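# Lift the cardboard box from under a desk onto it

## Task

A cardboard box sits on the floor beneath one of the desks. Move it up onto that same desk's top so it rests on the desk surface itself, not on any other object there. The robot must not tip over or finish leaning, or the task fails. The box must stay in place by itself at the end; if only the robot's grip or contact is keeping it there, it is not done.

## Robot and tools

ROBOT. A Hello Robot Stretch 3 with one arm. A two-wheeled base (0.33 m long, 0.34 m wide) carries a mast with a lift, and a telescoping arm reaches out to the robot's RIGHT. The base cannot slide sideways, so to move the gripper forward or back you drive the base. On-the-spot turns pivot about the point between the drive wheels, 0.05 m behind the front edge. With the arm retracted and wrist folded, a turn sweeps a 0.28 m radius; an unfolded, level wrist reaches beyond that. Cameras: head_camera and nav_camera on the head (aimed by head_pan_rad and head_tilt_rad), and wrist_camera on the gripper.

FRAMES. Base frame: origin on the floor midway between the drive wheels, x forward, y left, z up. hand_pose is reported in it, located where the closed fingertips meet. Odometry frame is the base frame at the start. Heading is positive to the left, -3.142 to 3.142.

execute_actions. Argument actions: a list run in order; an empty list just returns the current state and images. Each action is {"robot": ..., "steps": n, "until": ...}. steps is 1 to 450 control steps at 30 per second (default 1); {"steps": n} alone only waits. robot holds one command, a stop, or a queue (list of up to 8 commands and {"pause_s": s}, s at most 15) run one after another. A command may contain:
- base: exactly one of translate_m (metres, an offset from where the base is when this command begins, forward positive, |d| at most 1) or rotate_rad (radians, offset, counter-clockwise/left positive, |d| at most 3.2).
- joints: absolute targets by name, all in one object; unnamed joints keep their current goal. lift_m 0 to 1.1 (arm height on mast); arm_m 0 to 0.52 (extension); wrist_yaw_rad -1.345 to 4.42 (0 along the arm, positive swings toward the front, 3.0 folded over the base); wrist_pitch_rad -1.57 to 0.451 (0 level, negative tips fingers down); wrist_roll_rad -2.911 to 2.911 (0 fingers side by side); gripper_m -0.089 to 0.179 (bigger is wider; real gap is smaller by about 0.007 nearly shut to 0.025 wide open, zero below 0.007); head_pan_rad -3.953 to 1.73 (0 forward, positive left, -1.57 looks along the arm); head_tilt_rad -1.53 to 0.419 (negative down).
- contact_limits: {"arm_m": e}, effort percent 1 to 100 at which the arm halts; lower is gentler, too low halts immediately. It applies until the next arm command.
Stop: {"robot": {"stop": true}} brakes everything and clears the queue. Base and joint motions in one command start together and keep going across later actions. A new command overrides at once and discards the rest of any older queue. An out-of-range or malformed action rejects the whole call.
until ends an action early when all its conditions hold. {"robot": {"status": "ended"}} waits until nothing is moving and no queue runs; use it with steps 450 to wait for a move. Fields can be compared, e.g. {"lift_m": [">", 0.3], "base_status": ["!=", "moving"]}; operators =, !=, <, <=, >, >=. Avoid "=" on readings since "done" allows tolerance. {"any": {"status": "ended"}} fires when any one motion ends.

SPEED. Full base speed (0.30 m/s, 1.9 rad/s) only with lift_m under 0.30, arm_m under 0.03 and wrist_yaw_rad over 2.54; otherwise 0.10 m/s and 0.63 rad/s.

GRIPPER. To grasp, command gripper_m below the object's width (lower squeezes harder; too hard triggers a stall guard that weakens grip). To let go, command at least 0.02 more than where the pads touched. Neither the reading nor "done" proves something is held; check images and efforts.

SELF-COLLISION. Fold or unfold the wrist (yaw to 3.0) only with lift_m 0.32 to 0.95, wrist_pitch_rad -0.4, roll near 0. After folding, lift may go down to 0.25. If wrist_yaw_rad is below -0.4, keep pitch at -0.5 or lower.

RESULTS. base_status shows progress, e.g. moving (translate_m +0.12 of +0.30). joint_goals, joint_status, measured_speeds, refusals, queue (idle/running/done/dropped/stopped), queue_left. Status words: moving, done, off_target (halted away from goal, may still push), contact_stop (lift or arm pushed firmly and went slack until its next command), time_out, stopped, not_commanded, torque_fault (a wrist servo shut off about 10 s after hard pushing; joint limp, goals refused). Lines starting refused:, dropped: or replaced: explain problems, counting from 0. robot.on_its_own reports goals changed by the robot, slack or off joints, abnormal resting effort, and base lean of 3 degrees or more. base_tilt gives forward/right lean in degrees. motor_effort gives percent effort (positive toward higher values, peak in brackets; noisy). lidar_m: 12 distances, 30-degree sectors from straight ahead counter-clockwise (4th left, 7th behind, 10th right), plane 0.17 m high, so it sees desk legs, not tops. wrist_depth_mm and head_depth_mm: 7x7 grids of median depth. Each result also has one image per camera.

zoom_image: camera (head_camera, nav_camera, wrist_camera) and region [x0, y0, x1, y1] in pixels of that camera's latest image, at most 504 by 504. Image sizes: head 896x504, nav 672x504, wrist 644x364.

finished_scene: argument scene, the number of the scene being ended. Irreversible; its result tells whether the task succeeded. Wait until all motion has ended first, since a final brake can leave things short.

AVOID. Pushing the arm into something rigid with the gripper above about 0.45 m can tip the robot; never push again after a contact_stop. Do not drive while holding, hooking or pressing on something fixed. If the base snags on furniture (especially reversing), undo the last move in small steps, pull the gripper free, and lower lift to about 0.2 if still tilted. Drops, slams, hard hits and heavy pushes are penalised, and faster completion is better.

Each tool is called after "Request:" as name(argument=value, ...) on one line, values as JSON.

## Session

Request:
execute_actions(actions=[])

Scene clock: 0.00 s.
robot.base_odometry: x=+0.000 y=+0.000 heading=+0.000 (m, m, rad; robot's odometry frame)
robot.turned_by_wheels: +0.000 (rad since the last result)
robot.turned_by_imu: +0.000 (rad since the last result)
robot.base_tilt: forward=-0.5 right=+0.8 (deg)
robot.lidar_m: 1.71 1.82 0.94 0.77 0.77 0.86 1.37 1.72 1.17 0.96 0.96 1.07
robot.head_depth_mm: 1552 1566 1567 1587 1603 1614 1628 / 1845 1853 1868 1888 1923 1930 1947 / 1913 1955 1959 1980 1979 2007 2006 / 1867 1846 1878 1882 1888 1896 1911 / 1811 1806 1812 1816 1817 1853 1854 / 1742 1734 1757 1771 1770 1781 1801 / 1697 1684 1691 1714 1714 1729 1743
robot.base_status: not_commanded
robot.joint_positions: lift_m=+0.339 arm_m=+0.000 wrist_yaw_rad=+3.045 wrist_pitch_rad=-0.415 wrist_roll_rad=-0.003 gripper_m=+0.037 head_pan_rad=-0.011 head_tilt_rad=+0.011
robot.joint_goals: lift_m=+0.339 arm_m=+0.000 wrist_yaw_rad=+3.045 wrist_pitch_rad=-0.415 wrist_roll_rad=-0.003 gripper_m=+0.037 head_pan_rad=-0.011 head_tilt_rad=+0.011
robot.joint_status: lift_m=not_commanded arm_m=not_commanded wrist_yaw_rad=not_commanded wrist_pitch_rad=not_commanded wrist_roll_rad=not_commanded gripper_m=not_commanded head_pan_rad=not_commanded head_tilt_rad=not_commanded
robot.measured_speeds: translate_m=+0.000 rotate_rad=+0.000 lift_m=+0.000 arm_m=+0.000 wrist_yaw_rad=+0.000 wrist_pitch_rad=+0.000 wrist_roll_rad=+0.000 head_pan_rad=+0.000 head_tilt_rad=+0.000
robot: refusals=0 queue=idle queue_left=0
robot.motor_effort: left_wheel=+0 right_wheel=+0 lift_m=+37 arm_m=+0 wrist_yaw_rad=+1 wrist_pitch_rad=+5 wrist_roll_rad=+0 gripper_m=+0 head_pan_rad=+0 head_tilt_rad=+2 (%)
robot.hand_pose: x=+0.0004 y=+0.0784 z=+0.3523 quat_wxyz=(+0.179, +0.697, +0.113, +0.685) (m; robot's base frame)
robot.wrist_depth_mm: 582 622 724 739 840 - - / 626 677 781 847 940 - - / 664 710 824 895 - - - / 702 784 - 848 819 819 779 / 700 680 665 664 695 645 644 / 586 568 566 557 - 543 540 / 496 500 - - 470 471 467
pictures: head_camera (sideways: a quarter turn clockwise sets it upright), nav_camera (sideways: a quarter turn counterclockwise sets it upright), wrist_camera
Images, in order (width x height): head_camera 896x504, nav_camera 672x504, wrist_camera 644x364.

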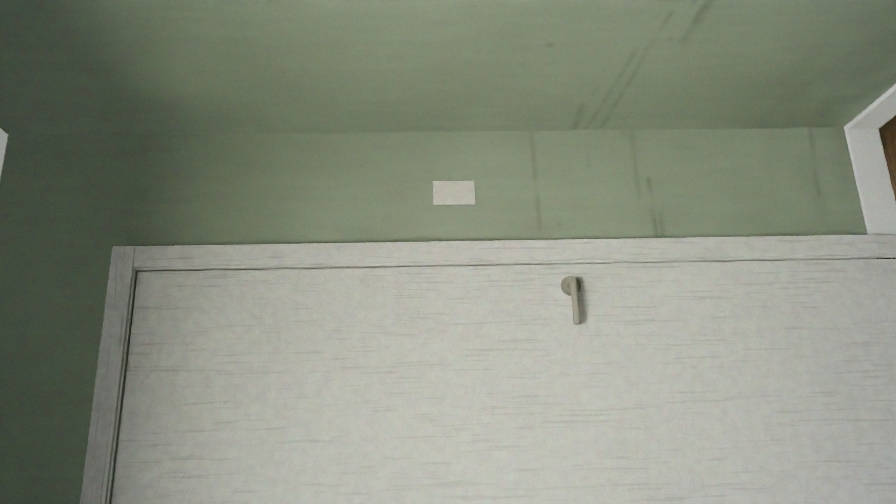

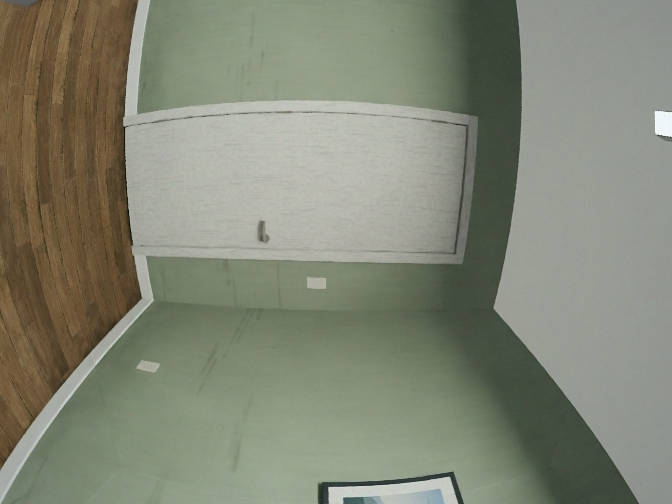

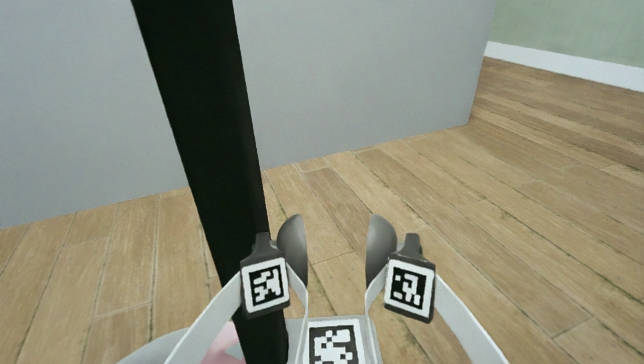

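Request:
execute_actions(actions=[{"robot":{"joints":{"head_pan_rad":1.6,"head_tilt_rad":-0.6}},"steps":100,"until":{"robot":{"status":"ended"}}}])

Request:
execute_actions(actions=[{"robot":{"joints":{"head_pan_rad":-3.1,"head_tilt_rad":-0.6}},"steps":150,"until":{"robot":{"status":"ended"}}}])

Scene clock: 7.87 s.
robot.base_odometry: x=+0.000 y=+0.000 heading=+0.000 (m, m, rad; robot's odometry frame)
robot.turned_by_wheels: +0.000 (rad since the last result)
robot.turned_by_imu: +0.000 (rad since the last result)
robot.base_tilt: forward=-0.5 right=+0.8 (deg)
robot.lidar_m: 1.70 1.82 0.93 0.77 0.77 0.86 1.37 1.72 1.17 0.96 0.96 1.07
robot.head_depth_mm: 748 834 939 1085 1265 1419 1243 / 724 804 906 1039 1215 1391 1254 / 702 782 875 995 1151 1360 1257 / 684 753 844 957 1104 1304 1258 / 666 735 818 920 1061 1243 1264 / 651 710 789 888 1015 1192 1292 / 633 692 765 877 995 - -
robot.base_status: not_commanded
robot.joint_positions: lift_m=+0.339 arm_m=+0.000 wrist_yaw_rad=+3.045 wrist_pitch_rad=-0.415 wrist_roll_rad=-0.003 gripper_m=+0.037 head_pan_rad=+1.593 head_tilt_rad=-0.592
robot.joint_goals: lift_m=+0.339 arm_m=+0.000 wrist_yaw_rad=+3.045 wrist_pitch_rad=-0.415 wrist_roll_rad=-0.003 gripper_m=+0.037 head_pan_rad=+1.600 head_tilt_rad=-0.600
robot.joint_status: lift_m=not_commanded arm_m=not_commanded wrist_yaw_rad=not_commanded wrist_pitch_rad=not_commanded wrist_roll_rad=not_commanded gripper_m=not_commanded head_pan_rad=done head_tilt_rad=done
robot.measured_speeds: translate_m=+0.000 rotate_rad=+0.000 lift_m=+0.000 arm_m=+0.000 wrist_yaw_rad=+0.000 wrist_pitch_rad=+0.000 wrist_roll_rad=+0.000 head_pan_rad=+0.000 head_tilt_rad=+0.000
robot: refusals=0 queue=done queue_left=0
robot.motor_effort: left_wheel=+0(0) right_wheel=+1(0) lift_m=+37(37) arm_m=+0(0) wrist_yaw_rad=+0(0) wrist_pitch_rad=+5(5) wrist_roll_rad=+1(0) gripper_m=+0(0) head_pan_rad=+5(53) head_tilt_rad=-3(25) (%)
robot.hand_pose: x=+0.0004 y=+0.0784 z=+0.3523 quat_wxyz=(+0.179, +0.697, +0.113, +0.685) (m; robot's base frame)
robot.wrist_depth_mm: 576 614 717 761 875 - - / 622 650 747 831 930 - - / 670 738 827 936 - - - / 715 785 - 836 809 791 800 / 698 698 692 668 688 659 631 / 569 569 562 565 - 551 539 / 491 502 - - 466 473 470
pictures: head_camera (sideways: a quarter turn clockwise sets it upright), nav_camera (sideways: a quarter turn counterclockwise sets it upright), wrist_camera
Images, in order (width x height): head_camera 896x504, nav_camera 672x504, wrist_camera 644x364.

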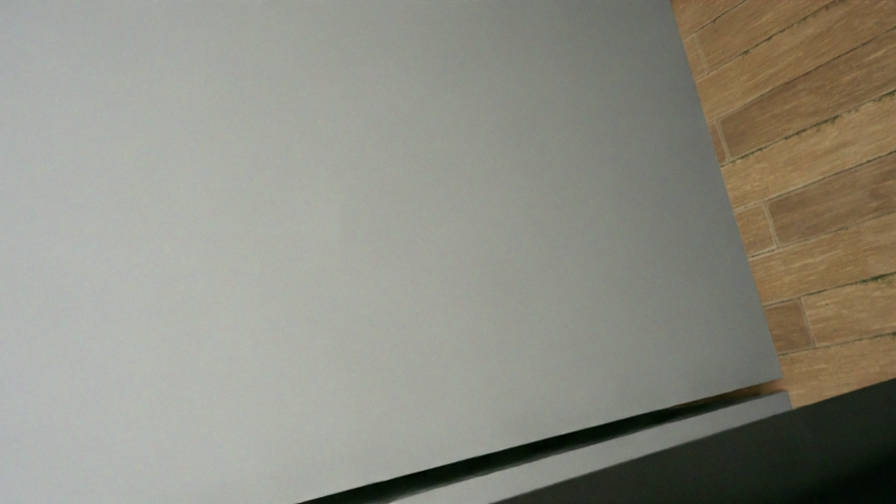

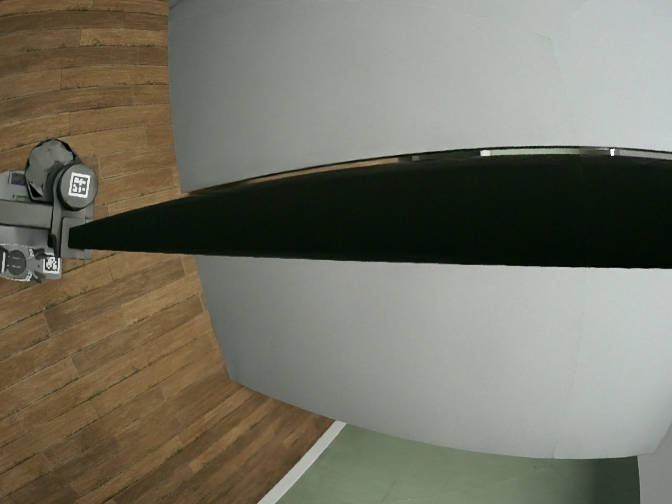

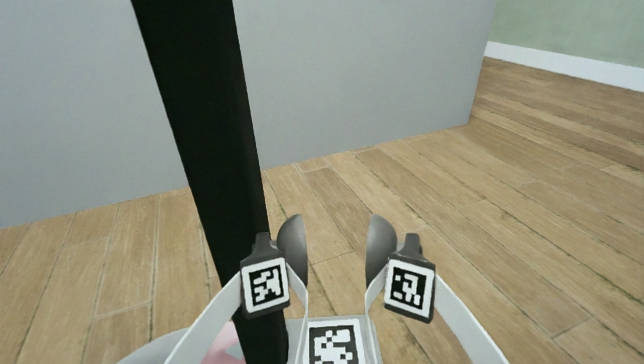

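Scene clock: 10.50 s.
robot.base_odometry: x=+0.000 y=+0.000 heading=+0.000 (m, m, rad; robot's odometry frame)
robot.turned_by_wheels: +0.000 (rad since the last result)
robot.turned_by_imu: +0.000 (rad since the last result)
robot.base_tilt: forward=-0.6 right=+0.8 (deg)
robot.lidar_m: 1.71 1.82 0.94 0.78 0.77 0.86 1.38 1.73 1.17 0.96 0.96 1.07
robot.head_depth_mm: 1303 1366 1450 1559 1630 1460 1251 / 1561 1659 1802 1929 1727 1446 1253 / 1788 1968 2173 2164 1739 1458 1249 / 1749 1922 2154 2154 1738 1467 1256 / 1710 1880 2098 2091 1752 1459 1264 / 1632 1761 1952 2022 1765 1475 1264 / 1596 1724 1926 2030 1760 1477 1266
robot.base_status: not_commanded
robot.joint_positions: lift_m=+0.339 arm_m=+0.000 wrist_yaw_rad=+3.045 wrist_pitch_rad=-0.415 wrist_roll_rad=-0.003 gripper_m=+0.037 head_pan_rad=-3.093 head_tilt_rad=-0.592
robot.joint_goals: lift_m=+0.339 arm_m=+0.000 wrist_yaw_rad=+3.045 wrist_pitch_rad=-0.415 wrist_roll_rad=-0.003 gripper_m=+0.037 head_pan_rad=-3.100 head_tilt_rad=-0.600
robot.joint_status: lift_m=not_commanded arm_m=not_commanded wrist_yaw_rad=not_commanded wrist_pitch_rad=not_commanded wrist_roll_rad=not_commanded gripper_m=not_commanded head_pan_rad=done head_tilt_rad=done
robot.measured_speeds: translate_m=+0.000 rotate_rad=+0.000 lift_m=+0.000 arm_m=+0.000 wrist_yaw_rad=+0.000 wrist_pitch_rad=+0.000 wrist_roll_rad=+0.000 head_pan_rad=+0.000 head_tilt_rad=+0.000
robot: refusals=0 queue=done queue_left=0
robot.motor_effort: left_wheel=+0(1) right_wheel=+1(0) lift_m=+37(37) arm_m=+0(0) wrist_yaw_rad=-1(0) wrist_pitch_rad=+6(6) wrist_roll_rad=+1(0) gripper_m=-1(1) head_pan_rad=-4(54) head_tilt_rad=-4(3) (%)
robot.hand_pose: x=+0.0004 y=+0.0784 z=+0.3523 quat_wxyz=(+0.179, +0.697, +0.113, +0.685) (m; robot's base frame)
robot.wrist_depth_mm: 590 610 719 754 857 - - / 620 665 771 821 911 - - / 653 705 826 891 - - - / 715 784 - 857 817 798 796 / 688 685 673 667 670 654 646 / 578 587 558 550 - 549 536 / 490 504 - - 467 465 463
pictures: head_camera (sideways: a quarter turn clockwise sets it upright), nav_camera (sideways: a quarter turn counterclockwise sets it upright), wrist_camera
Images, in order (width x height): head_camera 896x504, nav_camera 672x504, wrist_camera 644x364.

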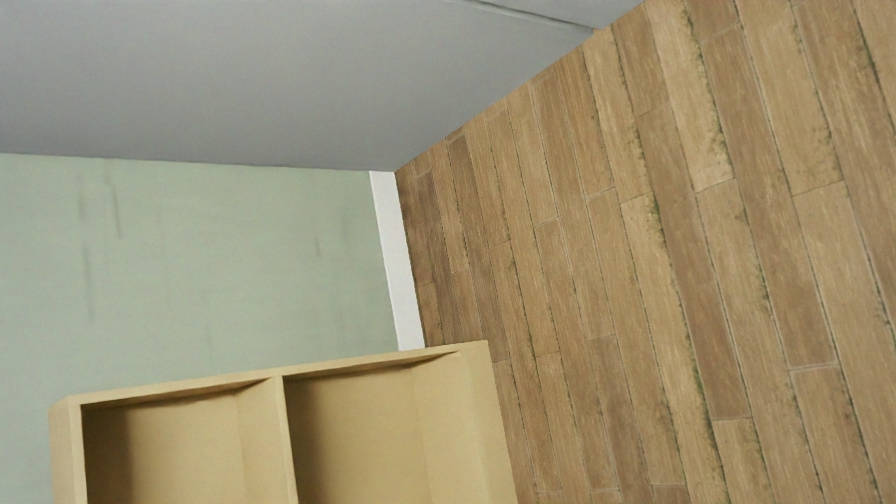

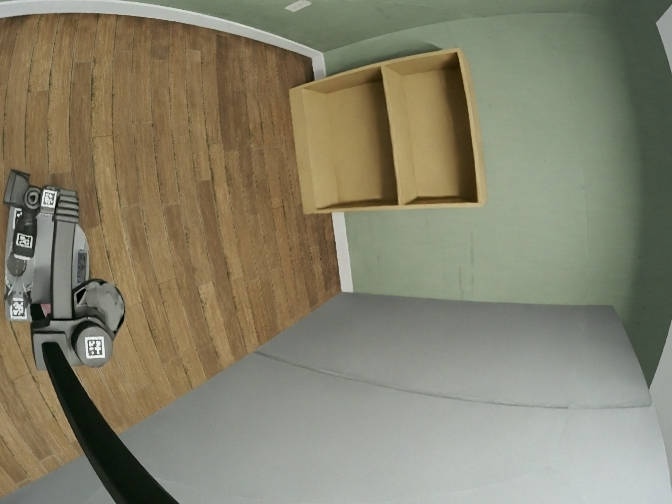

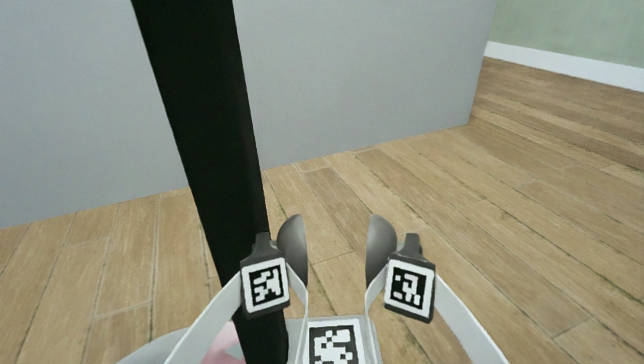

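Request:
execute_actions(actions=[{"robot":[{"joints":{"lift_m":0.27,"head_pan_rad":1.2,"head_tilt_rad":-0.5},"base":{"rotate_rad":0.3}},{"base":{"translate_m":1.0}},{"base":{"rotate_rad":1.5},"joints":{"head_pan_rad":0.5}}],"steps":450,"until":{"robot":{"status":"ended"}}}])

Scene clock: 31.47 s.
robot.base_odometry: x=+0.955 y=+0.295 heading=+1.800 (m, m, rad; robot's odometry frame)
robot.turned_by_wheels: +1.800 (rad since the last result)
robot.turned_by_imu: +1.786 (rad since the last result)
robot.base_tilt: forward=-0.5 right=+0.8 (deg)
robot.lidar_m: 0.82 0.82 1.03 2.22 1.50 1.00 0.92 0.94 0.89 0.82 0.83 1.08
robot.head_depth_mm: 666 744 951 2146 1830 1536 1308 / 681 738 811 898 1009 1187 1281 / 706 771 847 939 1054 1209 1300 / 734 803 886 989 1124 1290 1316 / 765 842 928 1048 1188 1383 1315 / 800 878 978 1105 1273 1455 1327 / 837 923 1037 1177 1363 1524 1326
robot.base_status: done (rotate_rad +1.4999 of +1.5000)
robot.joint_positions: lift_m=+0.270 arm_m=+0.000 wrist_yaw_rad=+3.045 wrist_pitch_rad=-0.417 wrist_roll_rad=-0.003 gripper_m=+0.037 head_pan_rad=+0.507 head_tilt_rad=-0.506
robot.joint_goals: lift_m=+0.270 arm_m=+0.000 wrist_yaw_rad=+3.045 wrist_pitch_rad=-0.417 wrist_roll_rad=-0.003 gripper_m=+0.037 head_pan_rad=+0.500 head_tilt_rad=-0.500
robot.joint_status: lift_m=done arm_m=not_commanded wrist_yaw_rad=not_commanded wrist_pitch_rad=not_commanded wrist_roll_rad=not_commanded gripper_m=not_commanded head_pan_rad=done head_tilt_rad=done
robot.measured_speeds: translate_m=+0.000 rotate_rad=+0.000 lift_m=+0.000 arm_m=+0.000 wrist_yaw_rad=+0.000 wrist_pitch_rad=+0.000 wrist_roll_rad=+0.000 head_pan_rad=+0.000 head_tilt_rad=+0.000
robot: refusals=0 queue=done queue_left=0
robot.motor_effort: left_wheel=-2(12) right_wheel=+2(8) lift_m=+31(37) arm_m=+0(0) wrist_yaw_rad=+0(0) wrist_pitch_rad=+6(6) wrist_roll_rad=+0(0) gripper_m=+0(0) head_pan_rad=-5(59) head_tilt_rad=+1(7) (%)
robot.hand_pose: x=+0.0004 y=+0.0783 z=+0.2832 quat_wxyz=(+0.180, +0.697, +0.113, +0.685) (m; robot's base frame)
robot.wrist_depth_mm: - - - - - - 769 / - - - - - - 780 / - - 958 953 964 905 791 / 759 741 - 715 702 686 690 / 596 574 584 585 588 556 557 / 492 501 - - - 462 457 / 432 - - - 401 402 396
pictures: head_camera (sideways: a quarter turn clockwise sets it upright), nav_camera (sideways: a quarter turn counterclockwise sets it upright), wrist_camera
Images, in order (width x height): head_camera 896x504, nav_camera 672x504, wrist_camera 644x364.

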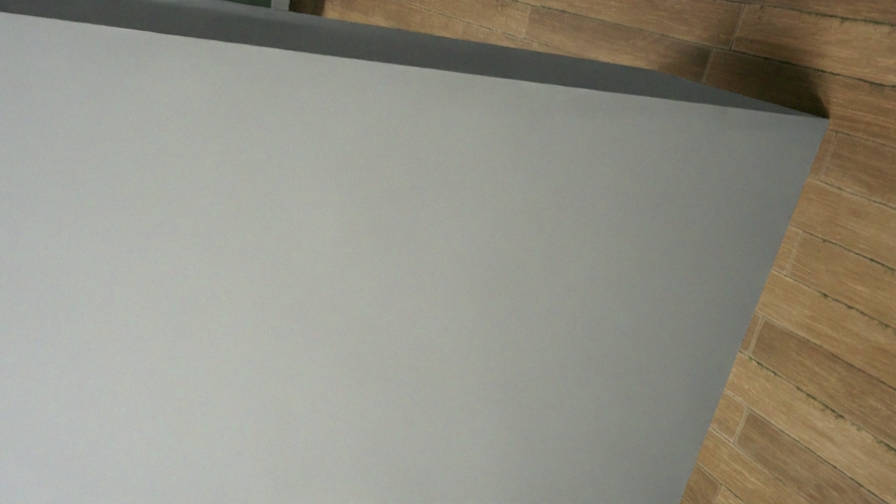

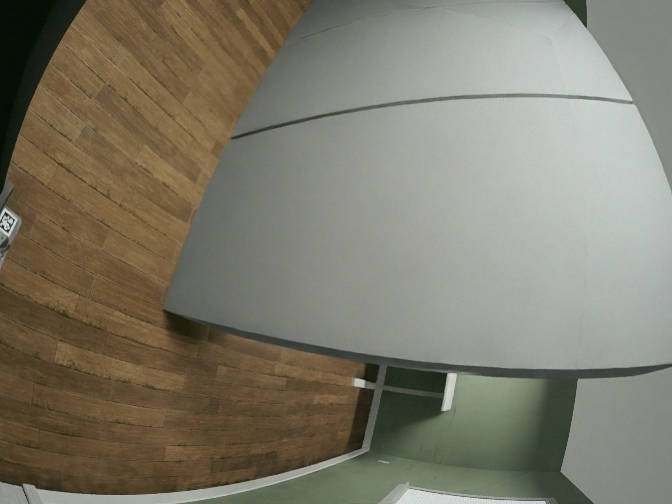

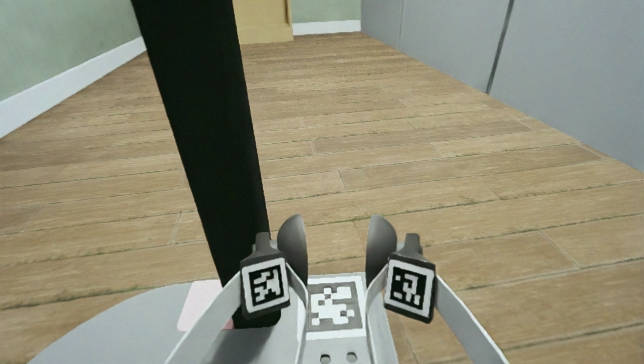

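Request:
execute_actions(actions=[{"robot":[{"base":{"rotate_rad":-0.5}},{"base":{"translate_m":0.6}},{"base":{"rotate_rad":0.76},"joints":{"head_pan_rad":0.2}}],"steps":450,"until":{"robot":{"status":"ended"}}}])

Scene clock: 50.07 s.
robot.base_odometry: x=+1.116 y=+0.874 heading=+2.060 (m, m, rad; robot's odometry frame)
robot.turned_by_wheels: +0.260 (rad since the last result)
robot.turned_by_imu: +0.261 (rad since the last result)
robot.base_tilt: forward=-0.6 right=+0.8 (deg)
robot.lidar_m: 2.88 0.58 0.56 2.96 1.76 1.43 1.27 0.60 0.50 0.50 0.55 0.85
robot.head_depth_mm: 2801 3073 3193 2423 1878 1543 1308 / 2875 3235 3347 2443 1896 1547 1306 / 2987 3361 3421 2456 1896 1549 1316 / 3067 3491 3455 2464 1888 1558 1328 / 3163 3544 3401 2458 1801 1303 1289 / 761 783 826 878 934 1002 1078 / 643 672 705 743 783 825 880
robot.base_status: done (rotate_rad +0.7599 of +0.7600)
robot.joint_positions: lift_m=+0.270 arm_m=+0.000 wrist_yaw_rad=+3.045 wrist_pitch_rad=-0.417 wrist_roll_rad=-0.003 gripper_m=+0.037 head_pan_rad=+0.207 head_tilt_rad=-0.506
robot.joint_goals: lift_m=+0.270 arm_m=+0.000 wrist_yaw_rad=+3.045 wrist_pitch_rad=-0.417 wrist_roll_rad=-0.003 gripper_m=+0.037 head_pan_rad=+0.200 head_tilt_rad=-0.500
robot.joint_status: lift_m=done arm_m=not_commanded wrist_yaw_rad=not_commanded wrist_pitch_rad=not_commanded wrist_roll_rad=not_commanded gripper_m=not_commanded head_pan_rad=done head_tilt_rad=done
robot.measured_speeds: translate_m=+0.000 rotate_rad=+0.000 lift_m=+0.000 arm_m=+0.000 wrist_yaw_rad=+0.000 wrist_pitch_rad=+0.000 wrist_roll_rad=+0.000 head_pan_rad=+0.000 head_tilt_rad=+0.000
robot: refusals=0 queue=done queue_left=0
robot.motor_effort: left_wheel=-2(16) right_wheel=+2(7) lift_m=+32(32) arm_m=+0(1) wrist_yaw_rad=+0(1) wrist_pitch_rad=+6(6) wrist_roll_rad=+1(0) gripper_m=+0(0) head_pan_rad=-4(31) head_tilt_rad=+2(2) (%)
robot.hand_pose: x=+0.0004 y=+0.0783 z=+0.2831 quat_wxyz=(+0.180, +0.697, +0.113, +0.685) (m; robot's base frame)
robot.wrist_depth_mm: - - - - - 657 427 / - - - - - 643 457 / - - 948 920 924 646 493 / 744 734 - 704 705 631 537 / 600 587 585 571 575 555 545 / 489 502 - - - 463 462 / 428 - - - 403 405 392
pictures: head_camera (sideways: a quarter turn clockwise sets it upright), nav_camera (sideways: a quarter turn counterclockwise sets it upright), wrist_camera
Images, in order (width x height): head_camera 896x504, nav_camera 672x504, wrist_camera 644x364.

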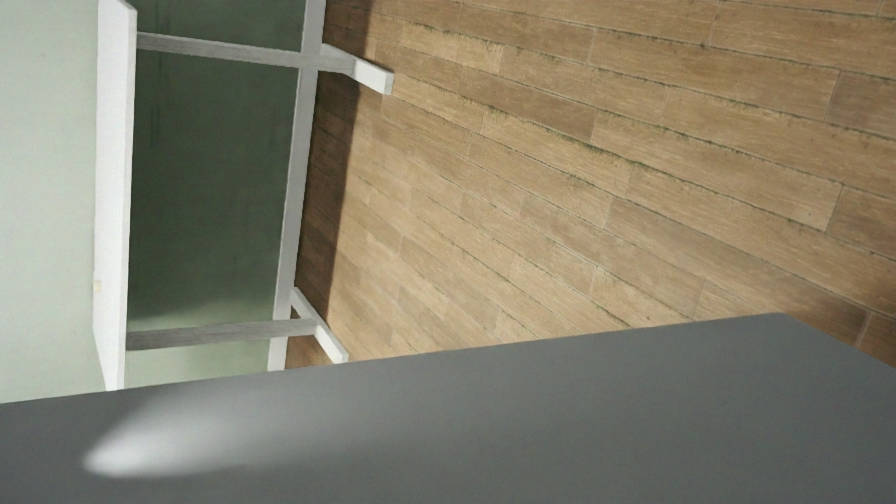

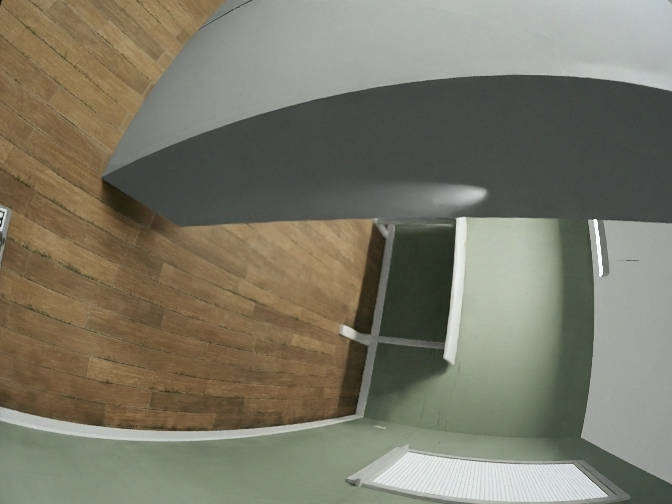

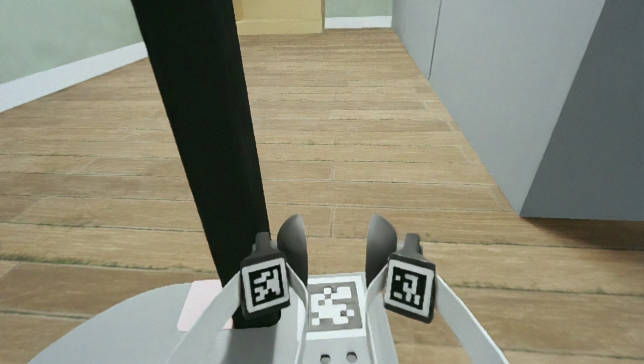

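Request:
execute_actions(actions=[{"robot":[{"base":{"rotate_rad":-0.15}},{"base":{"translate_m":1.0}},{"base":{"translate_m":0.5},"joints":{"head_pan_rad":1.2}}],"steps":450,"until":{"robot":{"status":"ended"}}}])

Scene clock: 70.57 s.
robot.base_odometry: x=+0.617 y=+2.288 heading=+1.910 (m, m, rad; robot's odometry frame)
robot.turned_by_wheels: -0.150 (rad since the last result)
robot.turned_by_imu: -0.140 (rad since the last result)
robot.base_tilt: forward=-0.5 right=+0.9 (deg)
robot.lidar_m: 1.40 1.92 2.09 2.83 1.66 0.86 1.85 0.71 0.52 0.50 0.53 0.72
robot.head_depth_mm: 2735 2811 3024 2441 1901 1542 1305 / 3136 3418 3384 2443 1901 1553 1309 / 3174 3464 3421 2444 1895 1551 1313 / 3045 3317 3469 2475 1915 1564 1322 / 2943 3063 3300 2469 1916 1563 1322 / 2868 2990 3268 2487 1907 1573 1329 / 2778 2928 3157 2504 1919 1574 1332
robot.base_status: done (translate_m +0.5000 of +0.5000)
robot.joint_positions: lift_m=+0.270 arm_m=+0.000 wrist_yaw_rad=+3.045 wrist_pitch_rad=-0.417 wrist_roll_rad=-0.003 gripper_m=+0.037 head_pan_rad=+1.193 head_tilt_rad=-0.506
robot.joint_goals: lift_m=+0.270 arm_m=+0.000 wrist_yaw_rad=+3.045 wrist_pitch_rad=-0.417 wrist_roll_rad=-0.003 gripper_m=+0.037 head_pan_rad=+1.200 head_tilt_rad=-0.500
robot.joint_status: lift_m=done arm_m=not_commanded wrist_yaw_rad=not_commanded wrist_pitch_rad=not_commanded wrist_roll_rad=not_commanded gripper_m=not_commanded head_pan_rad=done head_tilt_rad=done
robot.measured_speeds: translate_m=+0.000 rotate_rad=+0.000 lift_m=+0.000 arm_m=+0.000 wrist_yaw_rad=+0.000 wrist_pitch_rad=+0.000 wrist_roll_rad=+0.000 head_pan_rad=+0.000 head_tilt_rad=+0.000
robot: refusals=0 queue=done queue_left=0
robot.motor_effort: left_wheel=+0(15) right_wheel=+1(4) lift_m=+32(32) arm_m=-1(1) wrist_yaw_rad=+0(0) wrist_pitch_rad=+6(6) wrist_roll_rad=+1(1) gripper_m=+0(0) head_pan_rad=+4(51) head_tilt_rad=+1(1) (%)
robot.hand_pose: x=+0.0004 y=+0.0782 z=+0.2831 quat_wxyz=(+0.180, +0.697, +0.113, +0.685) (m; robot's base frame)
robot.wrist_depth_mm: - - - - - - - / - - - - - - - / 885 - 980 928 924 908 900 / 738 741 - 717 705 694 692 / 595 585 581 564 589 565 552 / 499 504 - - - 469 455 / 432 - - - 404 397 402
pictures: head_camera (sideways: a quarter turn clockwise sets it upright), nav_camera (sideways: a quarter turn counterclockwise sets it upright), wrist_camera
Images, in order (width x height): head_camera 896x504, nav_camera 672x504, wrist_camera 644x364.

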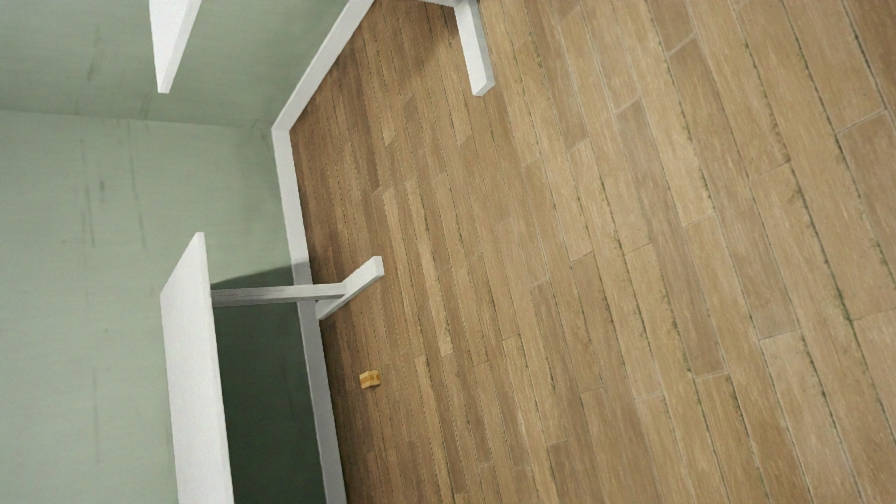

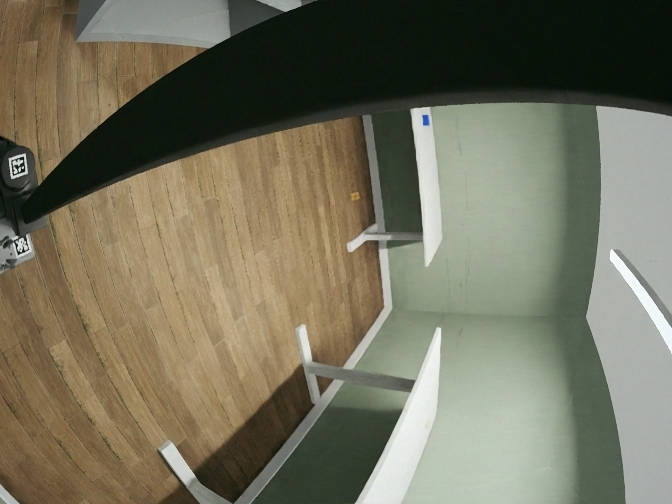

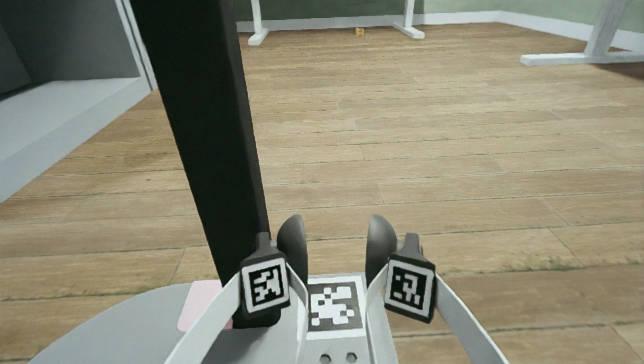

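Request:
execute_actions(actions=[{"robot":[{"base":{"rotate_rad":1.336},"joints":{"head_pan_rad":0,"head_tilt_rad":-0.9}},{"base":{"translate_m":1.0}},{"base":{"translate_m":1.0}},{"base":{"rotate_rad":1.8},"joints":{"head_pan_rad":-1.57}}],"steps":450,"until":{"robot":{"status":"ended"}}},{"steps":200,"until":{"robot":{"status":"ended"}}}])

Scene clock: 100.20 s.
robot.base_odometry: x=-1.372 y=+2.080 heading=-1.238 (m, m, rad; robot's odometry frame)
robot.turned_by_wheels: +3.136 (rad since the last result)
robot.turned_by_imu: +3.112 (rad since the last result)
robot.base_tilt: forward=-0.5 right=+0.8 (deg)
robot.lidar_m: 1.23 1.28 1.87 2.45 1.99 1.01 1.39 1.44 0.92 1.31 1.21 1.21
robot.head_depth_mm: 1130 932 793 1448 1375 1256 1133 / 1133 934 795 1527 1392 1255 1168 / 1141 938 798 1527 1397 1255 1178 / 1145 940 802 1543 1400 1262 1162 / 1148 948 806 1544 1405 1265 1144 / 1157 951 806 1546 1411 1264 1148 / 1164 953 808 1553 1427 1269 1153
robot.base_status: done (rotate_rad +1.7999 of +1.8000)
robot.joint_positions: lift_m=+0.270 arm_m=+0.000 wrist_yaw_rad=+3.045 wrist_pitch_rad=-0.417 wrist_roll_rad=-0.003 gripper_m=+0.037 head_pan_rad=-1.563 head_tilt_rad=-0.890
robot.joint_goals: lift_m=+0.270 arm_m=+0.000 wrist_yaw_rad=+3.045 wrist_pitch_rad=-0.417 wrist_roll_rad=-0.003 gripper_m=+0.037 head_pan_rad=-1.570 head_tilt_rad=-0.900
robot.joint_status: lift_m=done arm_m=not_commanded wrist_yaw_rad=not_commanded wrist_pitch_rad=not_commanded wrist_roll_rad=not_commanded gripper_m=not_commanded head_pan_rad=done head_tilt_rad=done
robot.measured_speeds: translate_m=+0.000 rotate_rad=+0.000 lift_m=+0.000 arm_m=+0.000 wrist_yaw_rad=+0.000 wrist_pitch_rad=+0.000 wrist_roll_rad=+0.000 head_pan_rad=+0.000 head_tilt_rad=+0.000
robot: refusals=0 queue=done queue_left=0
robot.motor_effort: left_wheel=-2(12) right_wheel=+1(8) lift_m=+32(32) arm_m=-1(1) wrist_yaw_rad=-1(1) wrist_pitch_rad=+6(6) wrist_roll_rad=+1(0) gripper_m=+0(0) head_pan_rad=-3(52) head_tilt_rad=-4(19) (%)
robot.hand_pose: x=+0.0004 y=+0.0782 z=+0.2831 quat_wxyz=(+0.180, +0.697, +0.113, +0.685) (m; robot's base frame)
robot.wrist_depth_mm: - - - - - - - / - - - - - - - / - - 971 961 949 912 881 / 748 711 - 697 706 678 677 / 597 597 583 568 584 553 542 / 495 503 - - - 470 459 / 433 - - - 403 399 396
pictures: head_camera (sideways: a quarter turn clockwise sets it upright), nav_camera (sideways: a quarter turn counterclockwise sets it upright), wrist_camera
Images, in order (width x height): head_camera 896x504, nav_camera 672x504, wrist_camera 644x364.

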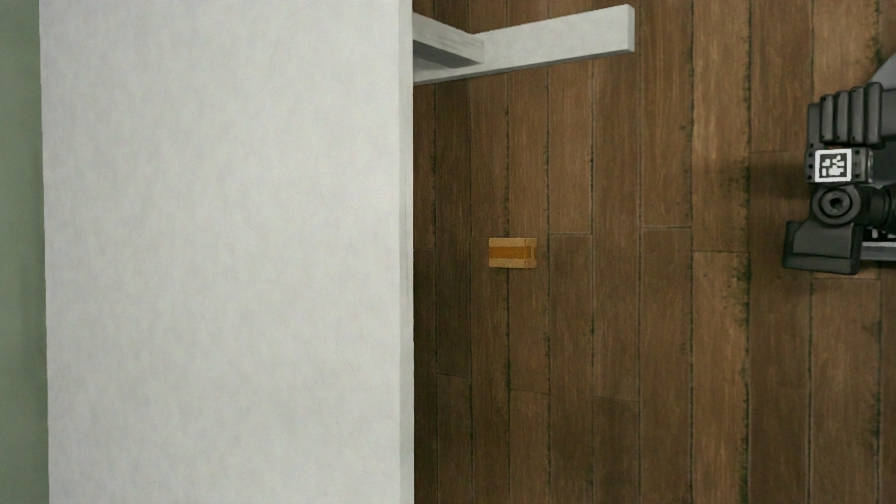

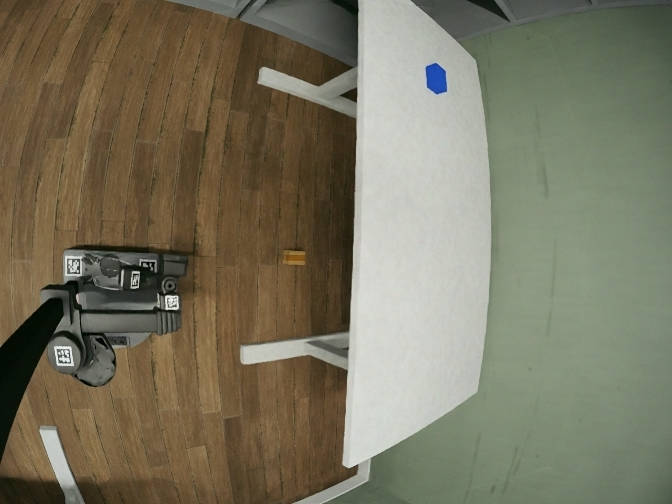

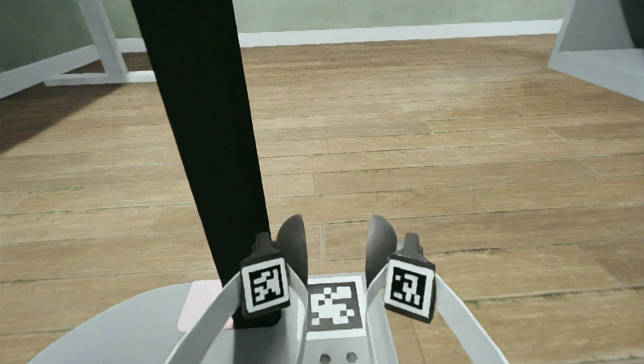

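Request:
execute_actions(actions=[{"robot":[{"joints":{"lift_m":0.34}},{"joints":{"wrist_yaw_rad":0,"gripper_m":0.15}},{"joints":{"wrist_pitch_rad":-0.8,"arm_m":0.2,"lift_m":0.25}}],"steps":450,"until":{"robot":{"status":"ended"}}}])

Scene clock: 115.60 s.
robot.base_odometry: x=-1.372 y=+2.080 heading=-1.238 (m, m, rad; robot's odometry frame)
robot.turned_by_wheels: +0.000 (rad since the last result)
robot.turned_by_imu: +0.000 (rad since the last result)
robot.base_tilt: forward=-0.6 right=+0.9 (deg)
robot.lidar_m: 1.23 1.29 1.87 2.45 2.00 1.00 1.39 1.44 0.91 1.31 1.21 1.21
robot.head_depth_mm: 1123 929 792 1443 1373 1250 1137 / 1133 934 792 1521 1397 1254 1150 / 1134 938 798 1523 1421 1222 1153 / 1142 940 801 1528 1404 1262 1161 / 1150 946 800 1533 1410 1262 1146 / 1155 951 808 1544 1410 1263 1151 / 1163 954 811 1539 1416 1271 1151
robot.base_status: done (rotate_rad +1.7999 of +1.8000)
robot.joint_positions: lift_m=+0.250 arm_m=+0.200 wrist_yaw_rad=+0.000 wrist_pitch_rad=-0.808 wrist_roll_rad=-0.003 gripper_m=+0.150 head_pan_rad=-1.563 head_tilt_rad=-0.890
robot.joint_goals: lift_m=+0.250 arm_m=+0.200 wrist_yaw_rad=+0.000 wrist_pitch_rad=-0.800 wrist_roll_rad=-0.003 gripper_m=+0.150 head_pan_rad=-1.570 head_tilt_rad=-0.900
robot.joint_status: lift_m=done arm_m=done wrist_yaw_rad=done wrist_pitch_rad=done wrist_roll_rad=not_commanded gripper_m=done head_pan_rad=done head_tilt_rad=done
robot.measured_speeds: translate_m=+0.000 rotate_rad=+0.000 lift_m=+0.000 arm_m=+0.000 wrist_yaw_rad=+0.000 wrist_pitch_rad=+0.000 wrist_roll_rad=+0.000 head_pan_rad=+0.000 head_tilt_rad=+0.000
robot: refusals=0 queue=done queue_left=0
robot.motor_effort: left_wheel=-2(2) right_wheel=+1(2) lift_m=+31(44) arm_m=+3(3) wrist_yaw_rad=-1(4) wrist_pitch_rad=+3(5) wrist_roll_rad=+1(1) gripper_m=+0(82) head_pan_rad=-3(6) head_tilt_rad=-3(3) (%)
robot.hand_pose: x=-0.0215 y=-0.5042 z=+0.1869 quat_wxyz=(+0.651, +0.279, -0.649, -0.278) (m; robot's base frame)
robot.wrist_depth_mm: 657 660 634 607 610 556 427 / 550 550 541 513 508 493 456 / 485 474 462 451 446 441 399 / 422 416 416 408 404 389 360 / 379 381 370 364 362 361 335 / 344 346 334 332 332 324 318 / 317 307 308 302 301 295 290
pictures: head_camera (sideways: a quarter turn clockwise sets it upright), nav_camera (sideways: a quarter turn counterclockwise sets it upright), wrist_camera
Images, in order (width x height): head_camera 896x504, nav_camera 672x504, wrist_camera 644x364.

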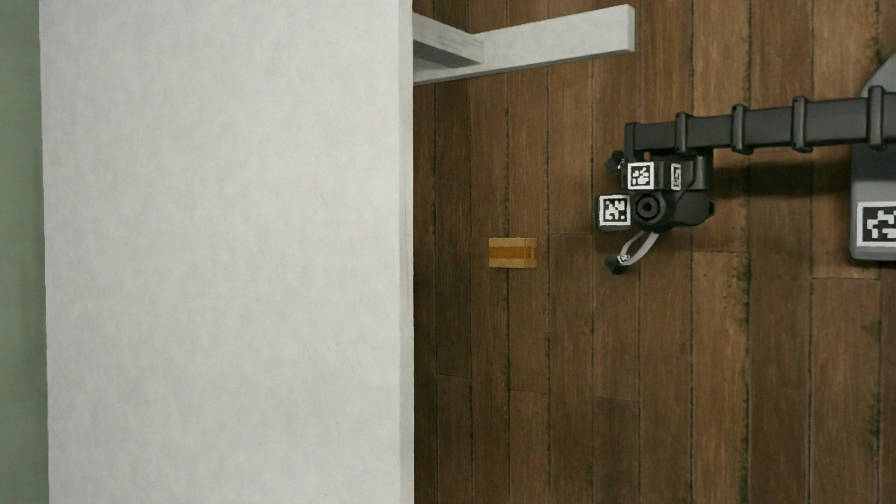

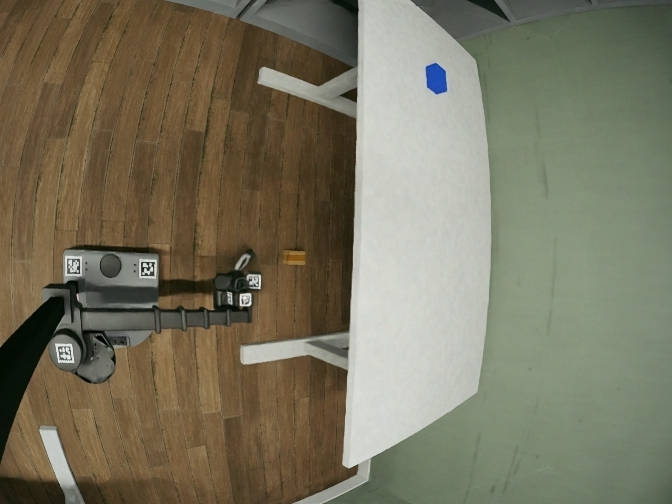

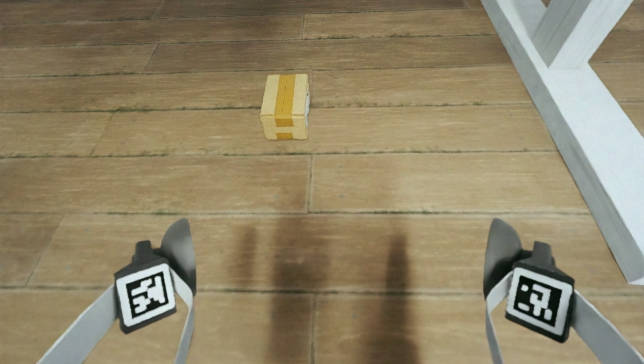

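Request:
execute_actions(actions=[{"robot":{"base":{"translate_m":0.06},"joints":{"arm_m":0.38,"lift_m":0.11}},"steps":450,"until":{"robot":{"status":"ended"}}}])

Scene clock: 126.67 s.
robot.base_odometry: x=-1.353 y=+2.024 heading=-1.238 (m, m, rad; robot's odometry frame)
robot.turned_by_wheels: +0.000 (rad since the last result)
robot.turned_by_imu: +0.000 (rad since the last result)
robot.base_tilt: forward=-0.6 right=+0.7 (deg)
robot.lidar_m: 1.23 1.23 1.83 2.45 2.08 1.06 1.45 1.50 0.94 1.32 1.17 1.17
robot.head_depth_mm: 1123 928 793 1452 1383 1248 1136 / 1132 932 794 1521 1398 1256 1147 / 1141 937 799 1518 1451 1258 1157 / 1143 943 801 1541 1404 1263 1155 / 1147 950 802 1535 1407 1259 1145 / 1157 955 809 1530 1410 1261 1148 / 1159 955 811 1553 1416 1267 1151
robot.base_status: done (translate_m +0.0600 of +0.0600)
robot.joint_positions: lift_m=+0.110 arm_m=+0.380 wrist_yaw_rad=+0.000 wrist_pitch_rad=-0.809 wrist_roll_rad=-0.003 gripper_m=+0.150 head_pan_rad=-1.563 head_tilt_rad=-0.890
robot.joint_goals: lift_m=+0.110 arm_m=+0.380 wrist_yaw_rad=+0.000 wrist_pitch_rad=-0.800 wrist_roll_rad=-0.003 gripper_m=+0.150 head_pan_rad=-1.570 head_tilt_rad=-0.900
robot.joint_status: lift_m=done arm_m=done wrist_yaw_rad=done wrist_pitch_rad=done wrist_roll_rad=not_commanded gripper_m=done head_pan_rad=done head_tilt_rad=done
robot.measured_speeds: translate_m=+0.000 rotate_rad=+0.000 lift_m=+0.000 arm_m=+0.000 wrist_yaw_rad=+0.000 wrist_pitch_rad=+0.000 wrist_roll_rad=+0.000 head_pan_rad=+0.000 head_tilt_rad=+0.000
robot: refusals=0 queue=done queue_left=0
robot.motor_effort: left_wheel=-1(5) right_wheel=+2(6) lift_m=+31(31) arm_m=+3(3) wrist_yaw_rad=+0(0) wrist_pitch_rad=+3(3) wrist_roll_rad=+0(0) gripper_m=+0(0) head_pan_rad=-4(4) head_tilt_rad=-4(4) (%)
robot.hand_pose: x=-0.0216 y=-0.6842 z=+0.0469 quat_wxyz=(+0.651, +0.279, -0.649, -0.278) (m; robot's base frame)
robot.wrist_depth_mm: 389 381 370 363 355 346 339 / 326 321 316 232 302 296 291 / 282 279 277 203 265 261 254 / 249 248 243 221 237 232 229 / 223 224 218 214 211 213 207 / 202 205 198 195 192 191 188 / 187 180 180 178 176 174 172
pictures: head_camera (sideways: a quarter turn clockwise sets it upright), nav_camera (sideways: a quarter turn counterclockwise sets it upright), wrist_camera
Images, in order (width x height): head_camera 896x504, nav_camera 672x504, wrist_camera 644x364.

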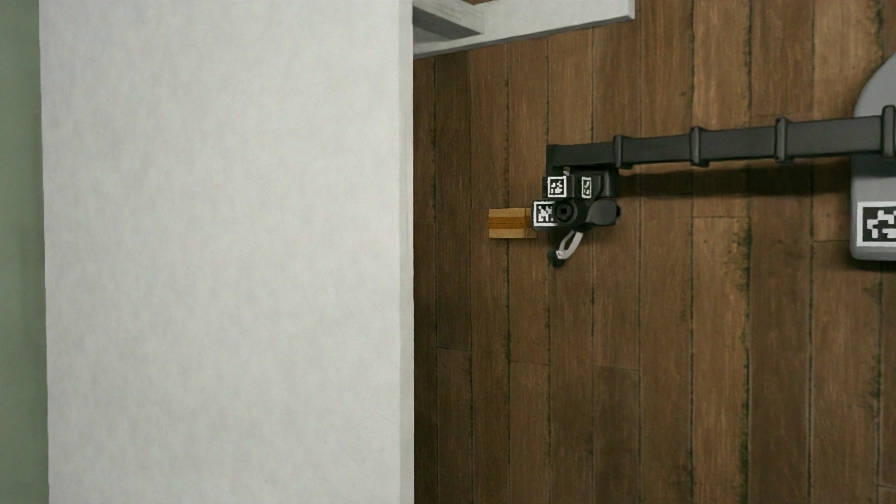

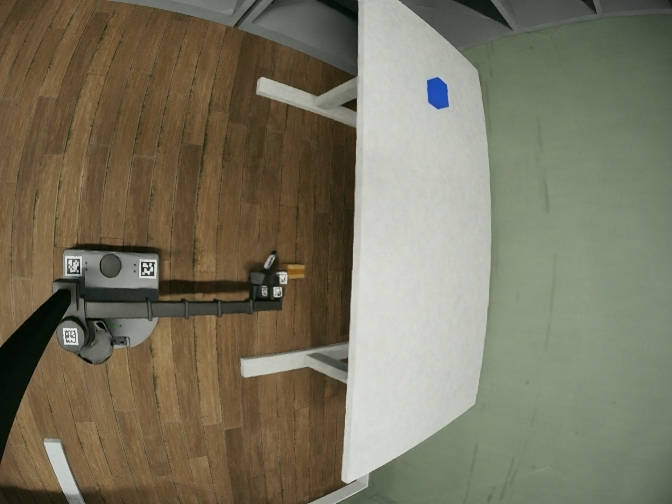

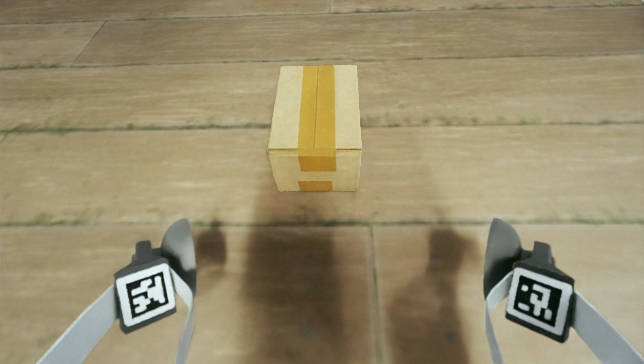

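Request:
execute_actions(actions=[{"robot":[{"base":{"translate_m":0.013},"joints":{"lift_m":0.095}},{"joints":{"arm_m":0.47}}],"steps":450,"until":{"robot":{"status":"ended"}}}])

Scene clock: 137.17 s.
robot.base_odometry: x=-1.348 y=+2.011 heading=-1.238 (m, m, rad; robot's odometry frame)
robot.turned_by_wheels: +0.000 (rad since the last result)
robot.turned_by_imu: +0.000 (rad since the last result)
robot.base_tilt: forward=-0.6 right=+0.8 (deg)
robot.lidar_m: 1.23 1.22 1.82 2.44 2.09 1.07 1.47 1.51 0.94 1.31 1.16 1.15
robot.head_depth_mm: 1120 928 790 1439 1374 1243 1138 / 1132 932 792 1515 1402 1249 1148 / 1135 936 796 1543 1368 1251 1159 / 1145 944 800 1535 1391 1261 1156 / 1149 945 804 1538 1412 1261 1144 / 1154 952 805 1542 1415 1268 1148 / 1164 954 808 1552 1423 1268 1147
robot.base_status: done (translate_m +0.0130 of +0.0130)
robot.joint_positions: lift_m=+0.095 arm_m=+0.470 wrist_yaw_rad=+0.000 wrist_pitch_rad=-0.809 wrist_roll_rad=-0.003 gripper_m=+0.150 head_pan_rad=-1.563 head_tilt_rad=-0.890
robot.joint_goals: lift_m=+0.095 arm_m=+0.470 wrist_yaw_rad=+0.000 wrist_pitch_rad=-0.800 wrist_roll_rad=-0.003 gripper_m=+0.150 head_pan_rad=-1.570 head_tilt_rad=-0.900
robot.joint_status: lift_m=done arm_m=done wrist_yaw_rad=done wrist_pitch_rad=done wrist_roll_rad=not_commanded gripper_m=done head_pan_rad=done head_tilt_rad=done
robot.measured_speeds: translate_m=+0.000 rotate_rad=+0.000 lift_m=+0.000 arm_m=+0.000 wrist_yaw_rad=+0.000 wrist_pitch_rad=+0.000 wrist_roll_rad=+0.000 head_pan_rad=+0.000 head_tilt_rad=+0.000
robot: refusals=0 queue=done queue_left=0
robot.motor_effort: left_wheel=-2(6) right_wheel=+2(6) lift_m=+31(31) arm_m=+3(6) wrist_yaw_rad=-1(0) wrist_pitch_rad=+3(3) wrist_roll_rad=+1(1) gripper_m=+0(0) head_pan_rad=-5(4) head_tilt_rad=-4(2) (%)
robot.hand_pose: x=-0.0216 y=-0.7742 z=+0.0319 quat_wxyz=(+0.651, +0.279, -0.649, -0.278) (m; robot's base frame)
robot.wrist_depth_mm: 362 352 342 333 326 319 314 / 306 296 290 284 278 274 272 / 263 258 255 250 246 240 236 / 231 227 222 161 213 214 211 / 206 206 201 144 191 196 192 / 186 189 180 134 171 176 174 / 174 167 166 164 162 160 158
pictures: head_camera (sideways: a quarter turn clockwise sets it upright), nav_camera (sideways: a quarter turn counterclockwise sets it upright), wrist_camera
Images, in order (width x height): head_camera 896x504, nav_camera 672x504, wrist_camera 644x364.

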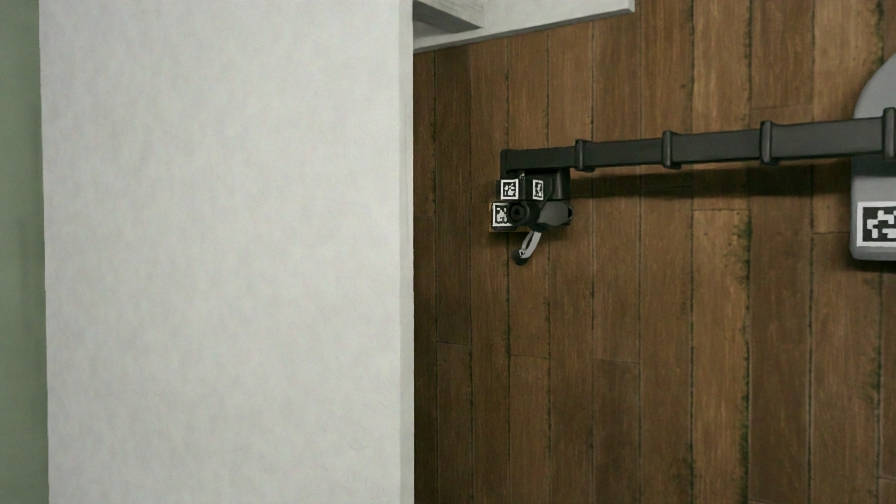

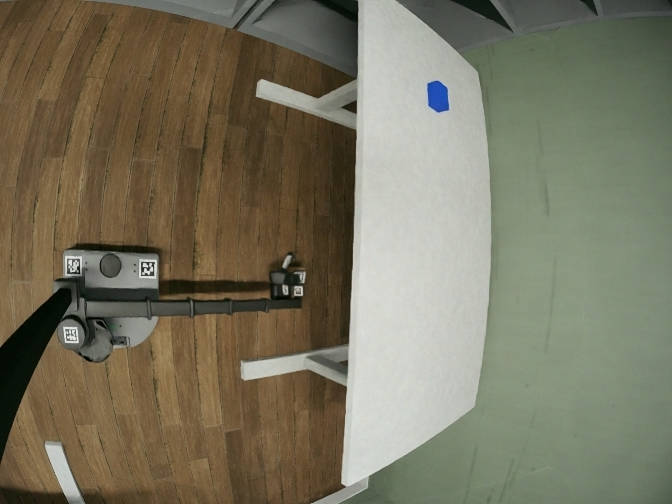

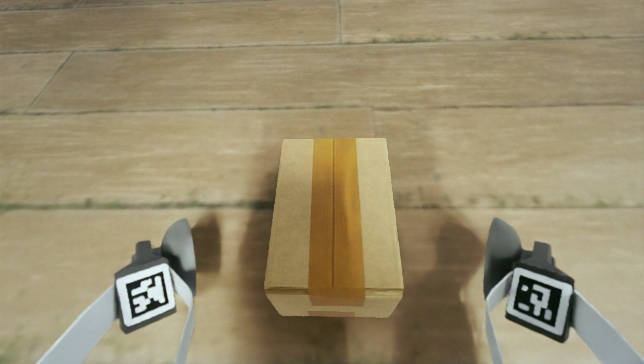

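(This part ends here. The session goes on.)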